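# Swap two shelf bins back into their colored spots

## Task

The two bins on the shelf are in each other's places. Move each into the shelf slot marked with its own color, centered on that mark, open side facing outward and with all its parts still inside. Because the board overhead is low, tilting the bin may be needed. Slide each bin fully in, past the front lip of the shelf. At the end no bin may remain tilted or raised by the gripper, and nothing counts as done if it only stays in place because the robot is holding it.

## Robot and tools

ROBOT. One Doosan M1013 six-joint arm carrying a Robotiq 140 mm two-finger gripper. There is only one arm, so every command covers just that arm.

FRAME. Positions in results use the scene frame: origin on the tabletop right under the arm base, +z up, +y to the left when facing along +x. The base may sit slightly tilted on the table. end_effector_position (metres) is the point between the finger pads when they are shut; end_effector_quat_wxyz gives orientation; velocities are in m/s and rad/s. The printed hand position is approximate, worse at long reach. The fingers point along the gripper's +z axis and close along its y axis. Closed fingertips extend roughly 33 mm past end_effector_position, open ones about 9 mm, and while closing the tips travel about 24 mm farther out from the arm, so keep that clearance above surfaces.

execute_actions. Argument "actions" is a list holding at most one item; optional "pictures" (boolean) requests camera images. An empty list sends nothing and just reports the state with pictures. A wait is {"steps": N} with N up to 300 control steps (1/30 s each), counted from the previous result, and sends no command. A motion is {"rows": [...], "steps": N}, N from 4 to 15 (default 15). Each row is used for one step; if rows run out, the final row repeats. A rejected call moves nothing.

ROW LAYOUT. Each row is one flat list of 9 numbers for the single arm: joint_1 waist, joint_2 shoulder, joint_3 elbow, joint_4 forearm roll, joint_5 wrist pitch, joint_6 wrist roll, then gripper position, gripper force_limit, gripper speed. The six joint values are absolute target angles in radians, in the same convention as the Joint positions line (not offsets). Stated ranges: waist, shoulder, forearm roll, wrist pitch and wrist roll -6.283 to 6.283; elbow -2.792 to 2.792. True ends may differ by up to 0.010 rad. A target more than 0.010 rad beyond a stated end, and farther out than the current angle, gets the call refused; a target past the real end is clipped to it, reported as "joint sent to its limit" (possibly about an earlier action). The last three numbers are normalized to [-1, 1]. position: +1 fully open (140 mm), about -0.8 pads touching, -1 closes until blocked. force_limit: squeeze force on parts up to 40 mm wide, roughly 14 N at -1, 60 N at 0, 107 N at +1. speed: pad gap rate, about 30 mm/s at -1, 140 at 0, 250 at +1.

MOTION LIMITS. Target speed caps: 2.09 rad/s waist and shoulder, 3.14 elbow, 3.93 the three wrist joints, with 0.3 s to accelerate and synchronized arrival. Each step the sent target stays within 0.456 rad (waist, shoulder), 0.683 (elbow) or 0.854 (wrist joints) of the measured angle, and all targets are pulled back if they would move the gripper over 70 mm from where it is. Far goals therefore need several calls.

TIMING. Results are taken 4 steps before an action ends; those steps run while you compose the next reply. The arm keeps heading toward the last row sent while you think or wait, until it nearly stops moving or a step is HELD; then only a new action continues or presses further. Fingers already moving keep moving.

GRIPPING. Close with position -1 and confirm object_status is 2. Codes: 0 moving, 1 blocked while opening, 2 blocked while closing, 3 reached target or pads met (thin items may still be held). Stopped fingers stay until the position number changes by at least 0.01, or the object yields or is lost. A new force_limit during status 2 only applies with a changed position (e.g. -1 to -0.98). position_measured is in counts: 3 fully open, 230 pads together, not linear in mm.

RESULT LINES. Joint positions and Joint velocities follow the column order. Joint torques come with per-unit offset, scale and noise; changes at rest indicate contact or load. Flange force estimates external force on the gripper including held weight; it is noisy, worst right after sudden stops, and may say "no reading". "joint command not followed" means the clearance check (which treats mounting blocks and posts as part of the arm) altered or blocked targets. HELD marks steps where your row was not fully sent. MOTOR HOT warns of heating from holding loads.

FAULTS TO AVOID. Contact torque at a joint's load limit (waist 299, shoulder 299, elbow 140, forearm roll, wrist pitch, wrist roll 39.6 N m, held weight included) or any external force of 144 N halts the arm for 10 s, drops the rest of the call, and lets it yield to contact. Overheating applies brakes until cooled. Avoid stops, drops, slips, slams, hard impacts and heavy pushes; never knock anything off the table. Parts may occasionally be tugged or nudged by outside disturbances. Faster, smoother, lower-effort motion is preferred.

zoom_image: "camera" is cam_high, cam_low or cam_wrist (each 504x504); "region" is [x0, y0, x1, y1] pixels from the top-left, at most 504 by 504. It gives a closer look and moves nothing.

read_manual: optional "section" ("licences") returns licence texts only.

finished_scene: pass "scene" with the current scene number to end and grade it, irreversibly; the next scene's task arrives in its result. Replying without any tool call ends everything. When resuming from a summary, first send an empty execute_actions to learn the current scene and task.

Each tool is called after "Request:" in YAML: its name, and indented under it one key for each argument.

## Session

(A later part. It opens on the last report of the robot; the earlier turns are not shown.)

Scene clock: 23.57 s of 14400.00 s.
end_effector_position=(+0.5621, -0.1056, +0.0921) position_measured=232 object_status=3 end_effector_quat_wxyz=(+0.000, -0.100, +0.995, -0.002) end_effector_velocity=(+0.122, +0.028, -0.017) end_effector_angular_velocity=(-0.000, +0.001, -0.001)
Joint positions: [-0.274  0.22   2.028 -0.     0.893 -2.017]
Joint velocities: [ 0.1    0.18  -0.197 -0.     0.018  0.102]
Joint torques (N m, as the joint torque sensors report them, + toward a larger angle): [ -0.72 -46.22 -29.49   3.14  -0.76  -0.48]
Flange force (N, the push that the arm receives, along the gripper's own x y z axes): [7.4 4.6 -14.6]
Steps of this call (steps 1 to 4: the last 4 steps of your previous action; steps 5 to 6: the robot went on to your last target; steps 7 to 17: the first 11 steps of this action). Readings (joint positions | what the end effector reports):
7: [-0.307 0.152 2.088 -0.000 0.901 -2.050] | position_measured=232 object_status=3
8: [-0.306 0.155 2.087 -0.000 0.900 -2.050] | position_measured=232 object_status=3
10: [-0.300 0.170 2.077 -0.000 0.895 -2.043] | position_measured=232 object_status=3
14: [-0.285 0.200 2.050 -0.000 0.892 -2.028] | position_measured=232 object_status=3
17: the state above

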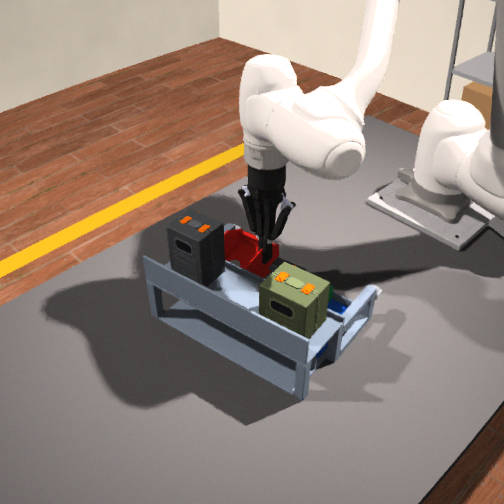

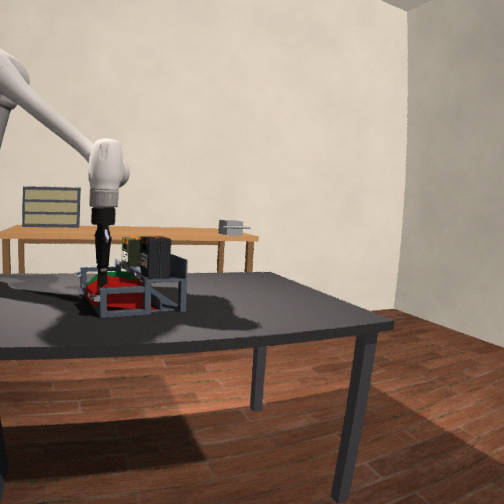

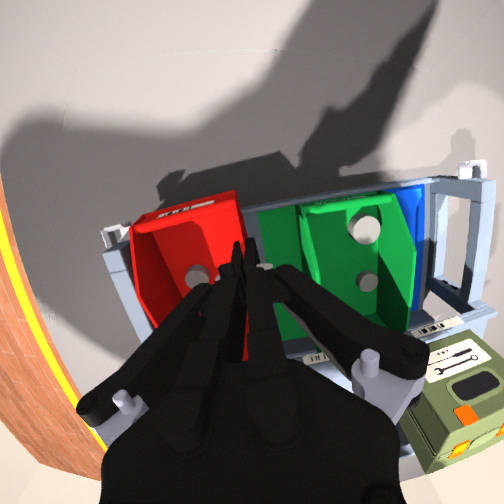

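Request:
execute_actions:
  actions:
    - {"rows":[[-0.2677,0.2313,2.0154,0,0.895,-2.0107,-1,0.7,-0.3],[-0.2649,0.2366,2.0088,0,0.8962,-2.008,-1,0.7,-0.3],[-0.2622,0.2419,2.0023,0,0.8975,-2.005,-1,0.7,-0.3],[-0.2594,0.2472,1.9957,0,0.8988,-2.0024,-1,0.7,-0.3],[-0.2567,0.2525,1.9892,0,0.9,-1.9997,-1,0.7,-0.3],[-0.2539,0.2577,1.9826,0,0.9013,-1.997,-1,0.7,-0.3],[-0.2512,0.263,1.976,0,0.9025,-1.994,-1,0.7,-0.3],[-0.2484,0.2683,1.9695,0,0.9038,-1.9914,-1,0.7,-0.3]],"steps":14}

Request:
execute_actions:
  actions:
    - {"rows":[[-0.2529,0.2628,1.9814,0.011,0.8826,-2.005,-1,0.7,-0.3],[-0.2574,0.2573,1.9932,0.022,0.8613,-2.018,-1,0.7,-0.3],[-0.2574,0.2573,1.9932,0.022,0.8613,-2.018,-1,0.7,-0.3],[-0.2619,0.2518,2.0051,0.033,0.84,-2.031,-1,0.7,-0.3],[-0.2664,0.2463,2.0169,0.044,0.8189,-2.044,-1,0.7,-0.3],[-0.2664,0.2463,2.0169,0.044,0.8189,-2.044,-1,0.7,-0.3],[-0.2709,0.2408,2.0288,0.055,0.7977,-2.057,-1,0.7,-0.3],[-0.2753,0.2352,2.0407,0.067,0.7764,-2.071,-1,0.7,-0.3],[-0.2753,0.2352,2.0407,0.067,0.7764,-2.071,-1,0.7,-0.3],[-0.2798,0.2297,2.0525,0.08,0.7552,-2.085,-1,0.7,-0.3]],"steps":15}
  pictures: true

Request:
zoom_image:
  camera: "cam_low"
  region: [50,220,210,330]

Scene clock: 24.10 s of 14400.00 s.
end_effector_position=(+0.5957, -0.0987, +0.0894) position_measured=232 object_status=3 end_effector_quat_wxyz=(+0.000, -0.100, +0.995, -0.002) end_effector_velocity=(+0.034, +0.009, -0.006) end_effector_angular_velocity=(+0.002, +0.006, +0.002)
Joint positions: [-0.249  0.267  1.971  0.     0.903 -1.992]
Joint velocities: [ 0.027  0.053 -0.06   0.     0.013  0.025]
Joint torques (N m, as the joint torque sensors report them, + toward a larger angle): [ -3.89 -60.43 -21.34   2.53   0.29  -0.53]
Flange force (N, the push that the arm receives, along the gripper's own x y z axes): [2.4 5.4 -18.4]
Steps of this call (steps 1 to 4: the last 4 steps of your previous action; steps 5 to 6: the robot went on to your last target; steps 7 to 16: the first 10 steps of this action). Readings (joint positions | what the end effector reports):
7: [-0.270 0.226 2.022 0.000 0.894 -2.013] | position_measured=232 object_status=3
8: [-0.269 0.228 2.019 0.000 0.894 -2.012] | position_measured=232 object_status=3
10: [-0.264 0.238 2.007 0.000 0.896 -2.007] | position_measured=232 object_status=3
14: [-0.253 0.259 1.981 0.000 0.902 -1.996] | position_measured=232 object_status=3
16: the state above

Scene clock: 24.60 s of 14400.00 s.
end_effector_position=(+0.5938, -0.0985, +0.0792) position_measured=232 object_status=3 end_effector_quat_wxyz=(+0.053, -0.103, +0.993, +0.005) end_effector_velocity=(-0.007, -0.001, -0.023) end_effector_angular_velocity=(+0.060, -0.304, +0.003)
Joint positions: [-0.277  0.234  2.044  0.071  0.77  -2.075]
Joint velocities: [-0.082 -0.1    0.214  0.23  -0.383 -0.256]
Joint torques (N m, as the joint torque sensors report them, + toward a larger angle): [ -3.57 -57.42 -32.68   2.78  -0.95  -0.74]
Flange force (N, the push that the arm receives, along the gripper's own x y z axes): [0.5 7.0 -0.5]
Steps of this call (steps 1 to 4: the last 4 steps of your previous action; steps 5 to 15: the first 11 steps of this action). Readings (joint positions | what the end effector reports):
5: [-0.248 0.268 1.970 0.000 0.904 -1.991] | position_measured=232 object_status=3
6: [-0.250 0.267 1.973 0.004 0.897 -1.995] | position_measured=232 object_status=3
8: [-0.256 0.259 1.990 0.019 0.868 -2.014] | position_measured=232 object_status=3
12: [-0.268 0.245 2.021 0.048 0.812 -2.048] | position_measured=232 object_status=3
15: the state above

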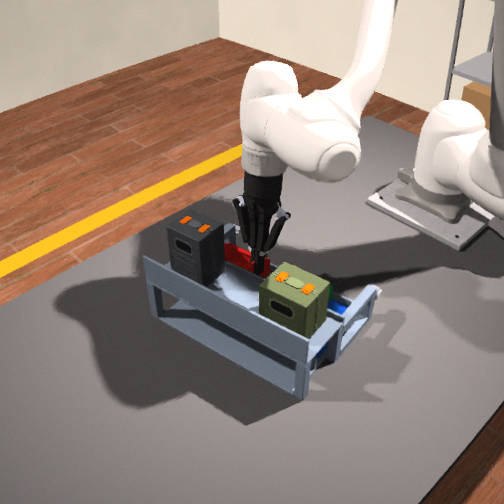

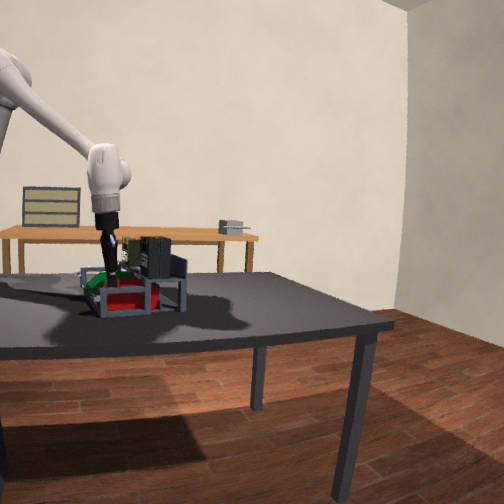

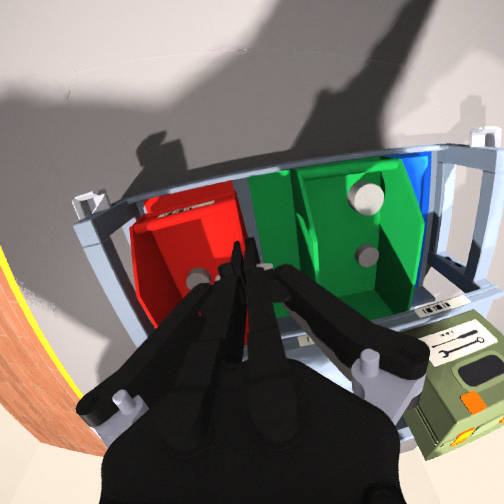

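Region (50, 220, 210, 330) of cam_low's 504x504 image, scaled by 3.150, with more detail than that image has; it fills the top 346 rows of this view, and the rest is white.

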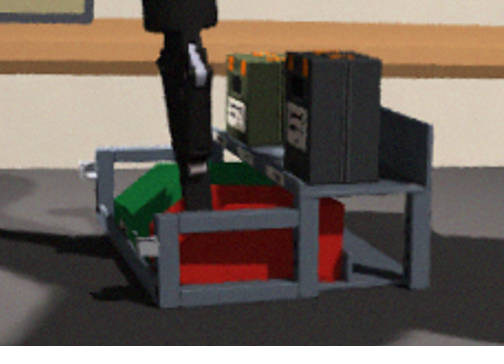

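Finish, release, rise to view pose.

Request:
execute_actions:
  actions:
    - {"rows":[[-0.2843,0.2242,2.0644,0.093,0.734,-2.099,-1,0.7,-0.3],[-0.2843,0.2242,2.0644,0.093,0.734,-2.099,-1,0.7,-0.3],[-0.2888,0.2187,2.0762,0.106,0.7127,-2.114,-1,0.7,-0.3],[-0.2888,0.2187,2.0762,0.106,0.7127,-2.114,-1,0.7,-0.3],[-0.2933,0.2132,2.0881,0.1193,0.6915,-2.128,-1,0.7,-0.3],[-0.2933,0.2132,2.0881,0.1193,0.6915,-2.128,-1,0.7,-0.3],[-0.2933,0.2132,2.0881,0.1193,0.6915,-2.128,-1,0.7,-0.3],[-0.2933,0.2132,2.0881,0.1193,0.6915,-2.128,-1,0.7,-0.3],[-0.2933,0.2132,2.0881,0.1193,0.6915,-2.128,-0.45,0,0]],"steps":15}

Request:
execute_actions:
  actions:
    - {"rows":[[-0.2487,0.22,1.9535,0,0.968,-1.992,-0.45,0,0]],"steps":15}

Request:
execute_actions:
  actions: []

Scene clock: 25.17 s of 14400.00 s.
end_effector_position=(+0.5928, -0.0995, +0.0753) position_measured=222 object_status=0 end_effector_quat_wxyz=(+0.085, -0.102, +0.991, +0.006) end_effector_velocity=(-0.000, -0.000, -0.000) end_effector_angular_velocity=(-0.000, +0.000, +0.001)
Joint positions: [-0.293  0.213  2.088  0.119  0.691 -2.128]
Joint velocities: [-0.     0.001  0.    -0.    -0.    -0.001]
Joint torques (N m, as the joint torque sensors report them, + toward a larger angle): [ -1.33 -47.43 -27.24   2.82   0.13  -0.03]
Flange force (N, the push that the arm receives, along the gripper's own x y z axes): [-1.3 1.9 -4.3]
Steps of this call (steps 1 to 4: the last 4 steps of your previous action; steps 5 to 6: the robot went on to your last target; steps 7 to 17: the first 11 steps of this action). Readings (joint positions | what the end effector reports):
7: [-0.280 0.230 2.053 0.080 0.755 -2.085] | position_measured=232 object_status=3
8: [-0.281 0.228 2.056 0.085 0.748 -2.090] | position_measured=232 object_status=3
10: [-0.286 0.222 2.069 0.097 0.727 -2.104] | position_measured=232 object_status=3
14: [-0.293 0.213 2.088 0.119 0.693 -2.127] | position_measured=232 object_status=3
17: the state above

Scene clock: 25.67 s of 14400.00 s.
end_effector_position=(+0.5886, -0.0968, +0.1254) position_measured=186 object_status=3 end_effector_quat_wxyz=(+0.000, -0.100, +0.995, -0.002) end_effector_velocity=(-0.003, -0.001, -0.001) end_effector_angular_velocity=(-0.002, +0.011, -0.001)
Joint positions: [-0.249  0.22   1.954  0.     0.968 -1.992]
Joint velocities: [-0.     0.003 -0.001 -0.005  0.008  0.004]
Joint torques (N m, as the joint torque sensors report them, + toward a larger angle): [ -4.55 -56.21 -32.11   2.72   0.54   0.27]
Flange force (N, the push that the arm receives, along the gripper's own x y z axes): [-4.7 4.4 -1.8]
Steps of this call (steps 1 to 4: the last 4 steps of your previous action; steps 5 to 15: the first 11 steps of this action). Readings (joint positions | what the end effector reports):
5: [-0.293 0.213 2.088 0.119 0.691 -2.128] | position_measured=186 object_status=0
6: [-0.292 0.213 2.085 0.116 0.699 -2.126] | position_measured=186 object_status=0
8: [-0.284 0.214 2.058 0.092 0.754 -2.098] | position_measured=186 object_status=0
12: [-0.253 0.219 1.966 0.011 0.942 -2.005] | position_measured=186 object_status=3
15: the state above

Scene clock: 25.80 s of 14400.00 s.
end_effector_position=(+0.5887, -0.0968, +0.1255) position_measured=186 object_status=3 end_effector_quat_wxyz=(+0.000, -0.100, +0.995, -0.002) end_effector_velocity=(-0.000, -0.000, +0.000) end_effector_angular_velocity=(-0.000, +0.001, -0.000)
Joint positions: [-0.249  0.22   1.954  0.     0.968 -1.992]
Joint velocities: [-0.     0.    -0.001 -0.001  0.001  0.001]
Joint torques (N m, as the joint torque sensors report them, + toward a larger angle): [ -3.84 -56.1  -31.39   3.22   0.45   0.29]
Flange force (N, the push that the arm receives, along the gripper's own x y z axes): [-6.2 3.6 -2.4]
Kept back: nothing.
Steps of this call (steps 1 to 4: the last 4 steps of your previous action). Readings (joint positions | what the end effector reports):
1: [-0.249 0.220 1.954 0.000 0.968 -1.992] | position_measured=186 object_status=3
2: [-0.249 0.220 1.954 0.000 0.968 -1.992] | position_measured=186 object_status=3
4: the state above

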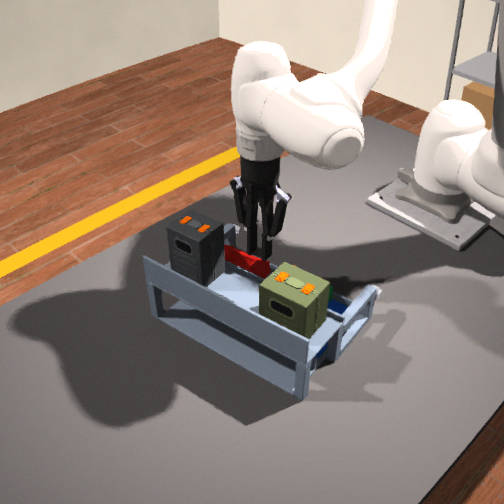

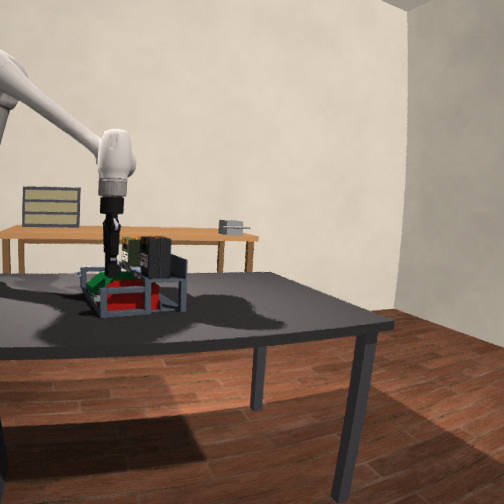

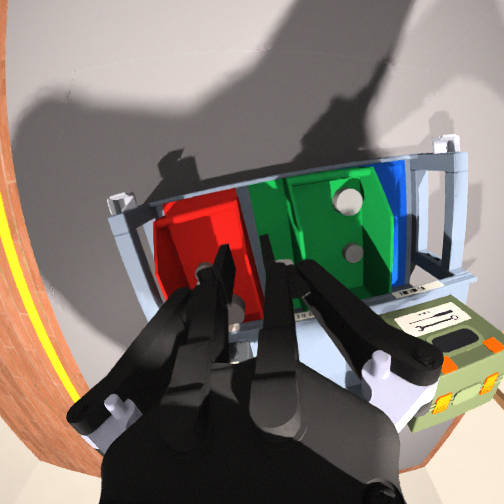

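Good. Now green.

Request:
execute_actions:
  actions:
    - {"rows":[[-0.2,0.18,1.97,0,0.99,-1.94,-0.45,0,0],[0.0037,0.16,2.011,0,0.97,-1.739,-0.45,0,0]],"steps":15}

Request:
execute_actions:
  actions:
    - {"rows":[[0.0037,0.16,2.011,0,0.97,-1.739,-0.45,0,0],[0.0037,0.16,2.011,0,0.97,-1.739,-0.45,0,0],[0.0037,0.16,2.011,0,0.97,-1.739,-0.45,0,0],[0.0037,0.176,2.0236,0,0.9415,-1.739,-0.45,0,0],[0.0037,0.192,2.036,0,0.913,-1.739,-0.45,0,0],[0.0037,0.208,2.0487,0,0.8845,-1.739,-0.45,0,0],[0.0037,0.2244,2.0613,0,0.8559,-1.739,-0.45,0,0],[0.0037,0.2244,2.0613,0,0.8559,-1.739,-0.45,0,0],[0.0037,0.2244,2.0613,0,0.8559,-1.739,-0.45,0,0],[0.0037,0.2244,2.0613,0,0.8559,-1.739,-0.73,-0.5,0]],"steps":15}

Request:
execute_actions:
  actions:
    - {"rows":[[-0.005,0.2254,2.06,0,0.8562,-1.748,-0.73,-0.5,0],[-0.013,0.2264,2.0587,0,0.8565,-1.756,-0.73,-0.5,0],[-0.022,0.2273,2.0574,0,0.8568,-1.765,-0.73,-0.5,0],[-0.030,0.2283,2.0561,0,0.8571,-1.773,-0.73,-0.5,0],[-0.039,0.2293,2.0548,0,0.8575,-1.782,-0.73,-0.5,0],[-0.047,0.2303,2.0535,0,0.8578,-1.79,-0.73,-0.5,0],[-0.056,0.2312,2.0522,0,0.8581,-1.799,-0.73,-0.5,0],[-0.064,0.2322,2.051,0,0.8584,-1.807,-0.73,-0.5,0],[-0.0728,0.2332,2.0497,0,0.8587,-1.816,-0.73,-0.5,0]],"steps":14}

Request:
execute_actions:
  actions:
    - {"rows":[[-0.0728,0.2332,2.0497,0,0.8587,-1.816,-1,0,-0.7]],"steps":15}

Request:
execute_actions:
  actions:
    - {"rows":[[-0.0728,0.2332,2.0497,0,0.8587,-1.816,-0.5,0,0],[-0.0728,0.2332,2.0497,0,0.8587,-1.816,-0.5,0,0],[-0.0728,0.2332,2.0497,0,0.8587,-1.816,-0.5,0,0],[-0.0728,0.2332,2.0497,0,0.8587,-1.816,-0.5,0,0],[-0.0728,0.15,1.99,0,1.0,-1.816,-0.5,0,0]],"steps":15}

Request:
execute_actions:
  actions:
    - {"rows":[[-0.15,0.03,2.0,0,1.11,-1.89,-0.5,0,0]],"steps":15}
  pictures: true

Request:
zoom_image:
  camera: "cam_wrist"
  region: [100,130,400,350]

Scene clock: 26.60 s of 14400.00 s.
end_effector_position=(+0.5639, +0.0356, +0.1330) position_measured=186 object_status=3 end_effector_quat_wxyz=(+0.001, -0.099, +0.995, -0.002) end_effector_velocity=(-0.099, +0.343, +0.006) end_effector_angular_velocity=(-0.000, +0.004, +0.014)
Joint positions: [-0.026  0.166  2.005 -0.     0.97  -1.769]
Joint velocities: [ 0.609 -0.119  0.13  -0.001 -0.007  0.595]
Joint torques (N m, as the joint torque sensors report them, + toward a larger angle): [-17.73 -40.91 -33.67   2.7    0.55   0.13]
Flange force (N, the push that the arm receives, along the gripper's own x y z axes): [-0.8 2.2 -3.9]
Steps of this call (steps 1 to 13: the robot went on to your last target; steps 14 to 24: the first 11 steps of this action). Readings (joint positions | what the end effector reports):
14: [-0.249 0.220 1.954 -0.000 0.968 -1.992] | position_measured=186 object_status=3
15: [-0.245 0.217 1.954 -0.000 0.970 -1.988] | position_measured=186 object_status=3
17: [-0.215 0.202 1.963 -0.000 0.973 -1.956] | position_measured=186 object_status=3
21: [-0.104 0.181 1.988 -0.000 0.971 -1.846] | position_measured=186 object_status=3
24: the state above

Scene clock: 27.10 s of 14400.00 s.
end_effector_position=(+0.5585, +0.0520, +0.0749) position_measured=189 object_status=0 end_effector_quat_wxyz=(-0.000, -0.099, +0.995, -0.002) end_effector_velocity=(+0.010, +0.000, -0.003) end_effector_angular_velocity=(+0.001, -0.026, -0.000)
Joint positions: [ 0.004  0.224  2.061  0.     0.857 -1.739]
Joint velocities: [-0.     0.006 -0.    -0.    -0.032  0.   ]
Joint torques (N m, as the joint torque sensors report them, + toward a larger angle): [  1.19 -77.47 -41.03   3.79   0.4   -0.03]
Flange force (N, the push that the arm receives, along the gripper's own x y z axes): [3.9 3.9 -9.3]
Steps of this call (steps 1 to 4: the last 4 steps of your previous action; steps 5 to 15: the first 11 steps of this action). Readings (joint positions | what the end effector reports):
5: [0.004 0.160 2.011 -0.000 0.970 -1.739] | position_measured=186 object_status=3
6: [0.004 0.160 2.011 -0.000 0.970 -1.739] | position_measured=186 object_status=3
8: [0.004 0.160 2.011 -0.000 0.970 -1.739] | position_measured=186 object_status=3
12: [0.004 0.202 2.044 0.000 0.895 -1.739] | position_measured=186 object_status=3
15: the state above

Scene clock: 27.57 s of 14400.00 s.
end_effector_position=(+0.5665, +0.0138, +0.0750) position_measured=221 object_status=3 end_effector_quat_wxyz=(+0.000, -0.100, +0.995, -0.002) end_effector_velocity=(+0.019, -0.134, -0.002) end_effector_angular_velocity=(+0.000, +0.007, +0.004)
Joint positions: [-0.064  0.232  2.051  0.     0.858 -1.807]
Joint velocities: [-0.236  0.028 -0.032 -0.     0.01  -0.24 ]
Joint torques (N m, as the joint torque sensors report them, + toward a larger angle): [ -2.31 -55.63 -30.22   1.54  -0.12   0.16]
Flange force (N, the push that the arm receives, along the gripper's own x y z axes): [-3.3 3.7 -0.6]
Steps of this call (steps 1 to 4: the last 4 steps of your previous action; steps 5 to 14: the first 10 steps of this action). Readings (joint positions | what the end effector reports):
5: [0.004 0.224 2.061 0.000 0.856 -1.739] | position_measured=221 object_status=0
6: [0.000 0.225 2.061 0.000 0.856 -1.741] | position_measured=221 object_status=0
8: [-0.014 0.226 2.059 0.000 0.856 -1.756] | position_measured=221 object_status=0
12: [-0.047 0.230 2.054 0.000 0.858 -1.790] | position_measured=221 object_status=3
14: the state above

Scene clock: 28.07 s of 14400.00 s.
end_effector_position=(+0.5674, +0.0088, +0.0750) position_measured=229 object_status=3 end_effector_quat_wxyz=(+0.000, -0.100, +0.995, -0.002) end_effector_velocity=(+0.001, -0.000, +0.001) end_effector_angular_velocity=(-0.000, -0.001, +0.001)
Joint positions: [-0.073  0.233  2.05  -0.     0.859 -1.816]
Joint velocities: [ 0.    -0.    -0.001 -0.     0.    -0.001]
Joint torques (N m, as the joint torque sensors report them, + toward a larger angle): [ -3.92 -50.44 -27.63   3.08   1.12   0.14]
Flange force (N, the push that the arm receives, along the gripper's own x y z axes): [-1.6 6.1 -6.8]
Steps of this call (steps 1 to 4: the last 4 steps of your previous action; steps 5 to 15: the first 11 steps of this action). Readings (joint positions | what the end effector reports):
5: [-0.073 0.233 2.050 0.000 0.859 -1.816] | position_measured=221 object_status=0
6: [-0.073 0.233 2.050 0.000 0.859 -1.816] | position_measured=223 object_status=0
8: [-0.073 0.233 2.050 -0.000 0.859 -1.816] | position_measured=229 object_status=0
12: [-0.073 0.233 2.050 -0.000 0.859 -1.816] | position_measured=229 object_status=0
15: the state above

Scene clock: 28.57 s of 14400.00 s.
end_effector_position=(+0.5655, +0.0092, +0.1472) position_measured=192 object_status=0 end_effector_quat_wxyz=(+0.002, -0.100, +0.995, -0.002) end_effector_velocity=(-0.018, +0.001, +0.129) end_effector_angular_velocity=(+0.000, -0.000, +0.000)
Joint positions: [-0.073  0.152  1.991  0.     0.996 -1.816]
Joint velocities: [ 0.    -0.15  -0.095  0.     0.245  0.   ]
Joint torques (N m, as the joint torque sensors report them, + toward a larger angle): [ -9.42  -1.42 -14.84   1.06   0.19  -0.25]
Flange force (N, the push that the arm receives, along the gripper's own x y z axes): [-4.8 5.8 1.3]
Steps of this call (steps 1 to 4: the last 4 steps of your previous action; steps 5 to 15: the first 11 steps of this action). Readings (joint positions | what the end effector reports):
5: [-0.073 0.233 2.050 -0.000 0.859 -1.816] | position_measured=229 object_status=0
6: [-0.073 0.233 2.050 -0.000 0.859 -1.816] | position_measured=229 object_status=0
8: [-0.073 0.233 2.050 -0.000 0.859 -1.816] | position_measured=211 object_status=0
12: [-0.073 0.200 2.025 -0.000 0.918 -1.816] | position_measured=192 object_status=0
15: the state above

Scene clock: 29.07 s of 14400.00 s.
end_effector_position=(+0.5203, -0.0288, +0.2090) position_measured=192 object_status=3 end_effector_quat_wxyz=(+0.001, -0.098, +0.995, -0.002) end_effector_velocity=(-0.000, +0.000, +0.000) end_effector_angular_velocity=(+0.000, +0.001, +0.002)
Joint positions: [-0.15  0.03  2.   -0.    1.11 -1.89]
Joint velocities: [-0.    -0.     0.    -0.     0.001 -0.002]
Joint torques (N m, as the joint torque sensors report them, + toward a larger angle): [ -2.78 -38.29 -35.64   3.47   0.51   0.1 ]
Flange force (N, the push that the arm receives, along the gripper's own x y z axes): [-1.8 4.7 -4.0]
Steps of this call (steps 1 to 4: the last 4 steps of your previous action; steps 5 to 15: the first 11 steps of this action). Readings (joint positions | what the end effector reports):
5: [-0.073 0.150 1.990 0.000 1.000 -1.816] | position_measured=192 object_status=3
6: [-0.075 0.146 1.990 0.000 1.004 -1.819] | position_measured=192 object_status=3
8: [-0.095 0.116 1.993 0.000 1.032 -1.838] | position_measured=192 object_status=3
12: [-0.147 0.034 1.999 0.000 1.106 -1.887] | position_measured=192 object_status=3
15: the state above

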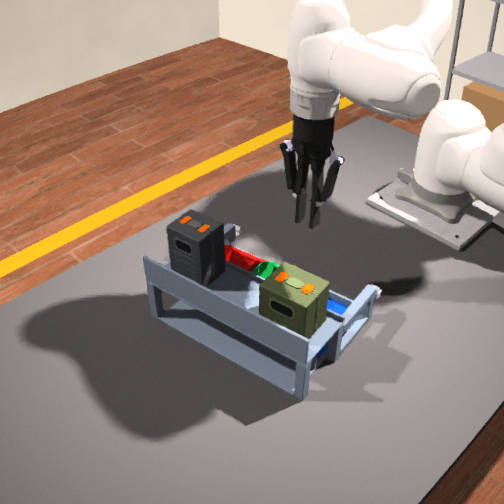

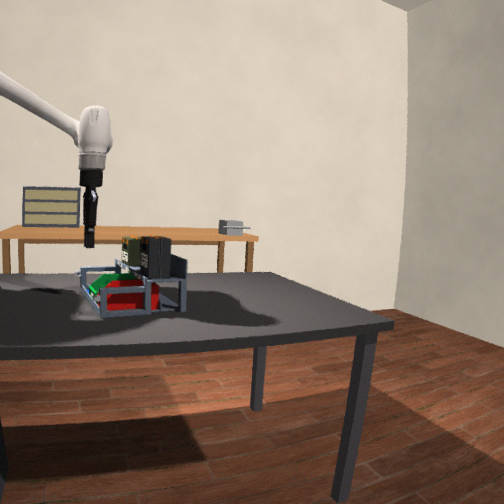

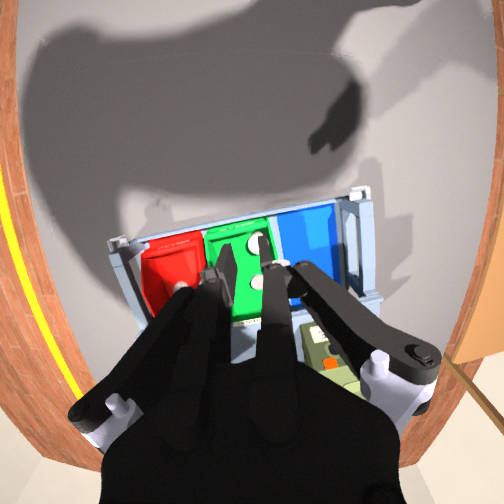

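Region (100, 130, 400, 350) of cam_wrist's 504x504 image, scaled by 1.680, with more detail than that image has; it fills the top 370 rows of this view, and the rest is white.

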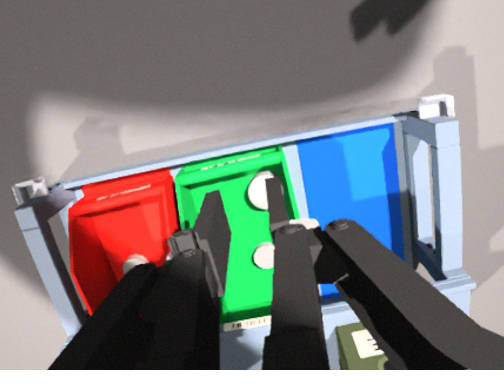

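Request:
finished_scene:
  scene: 2

The scene is finished: the task was done.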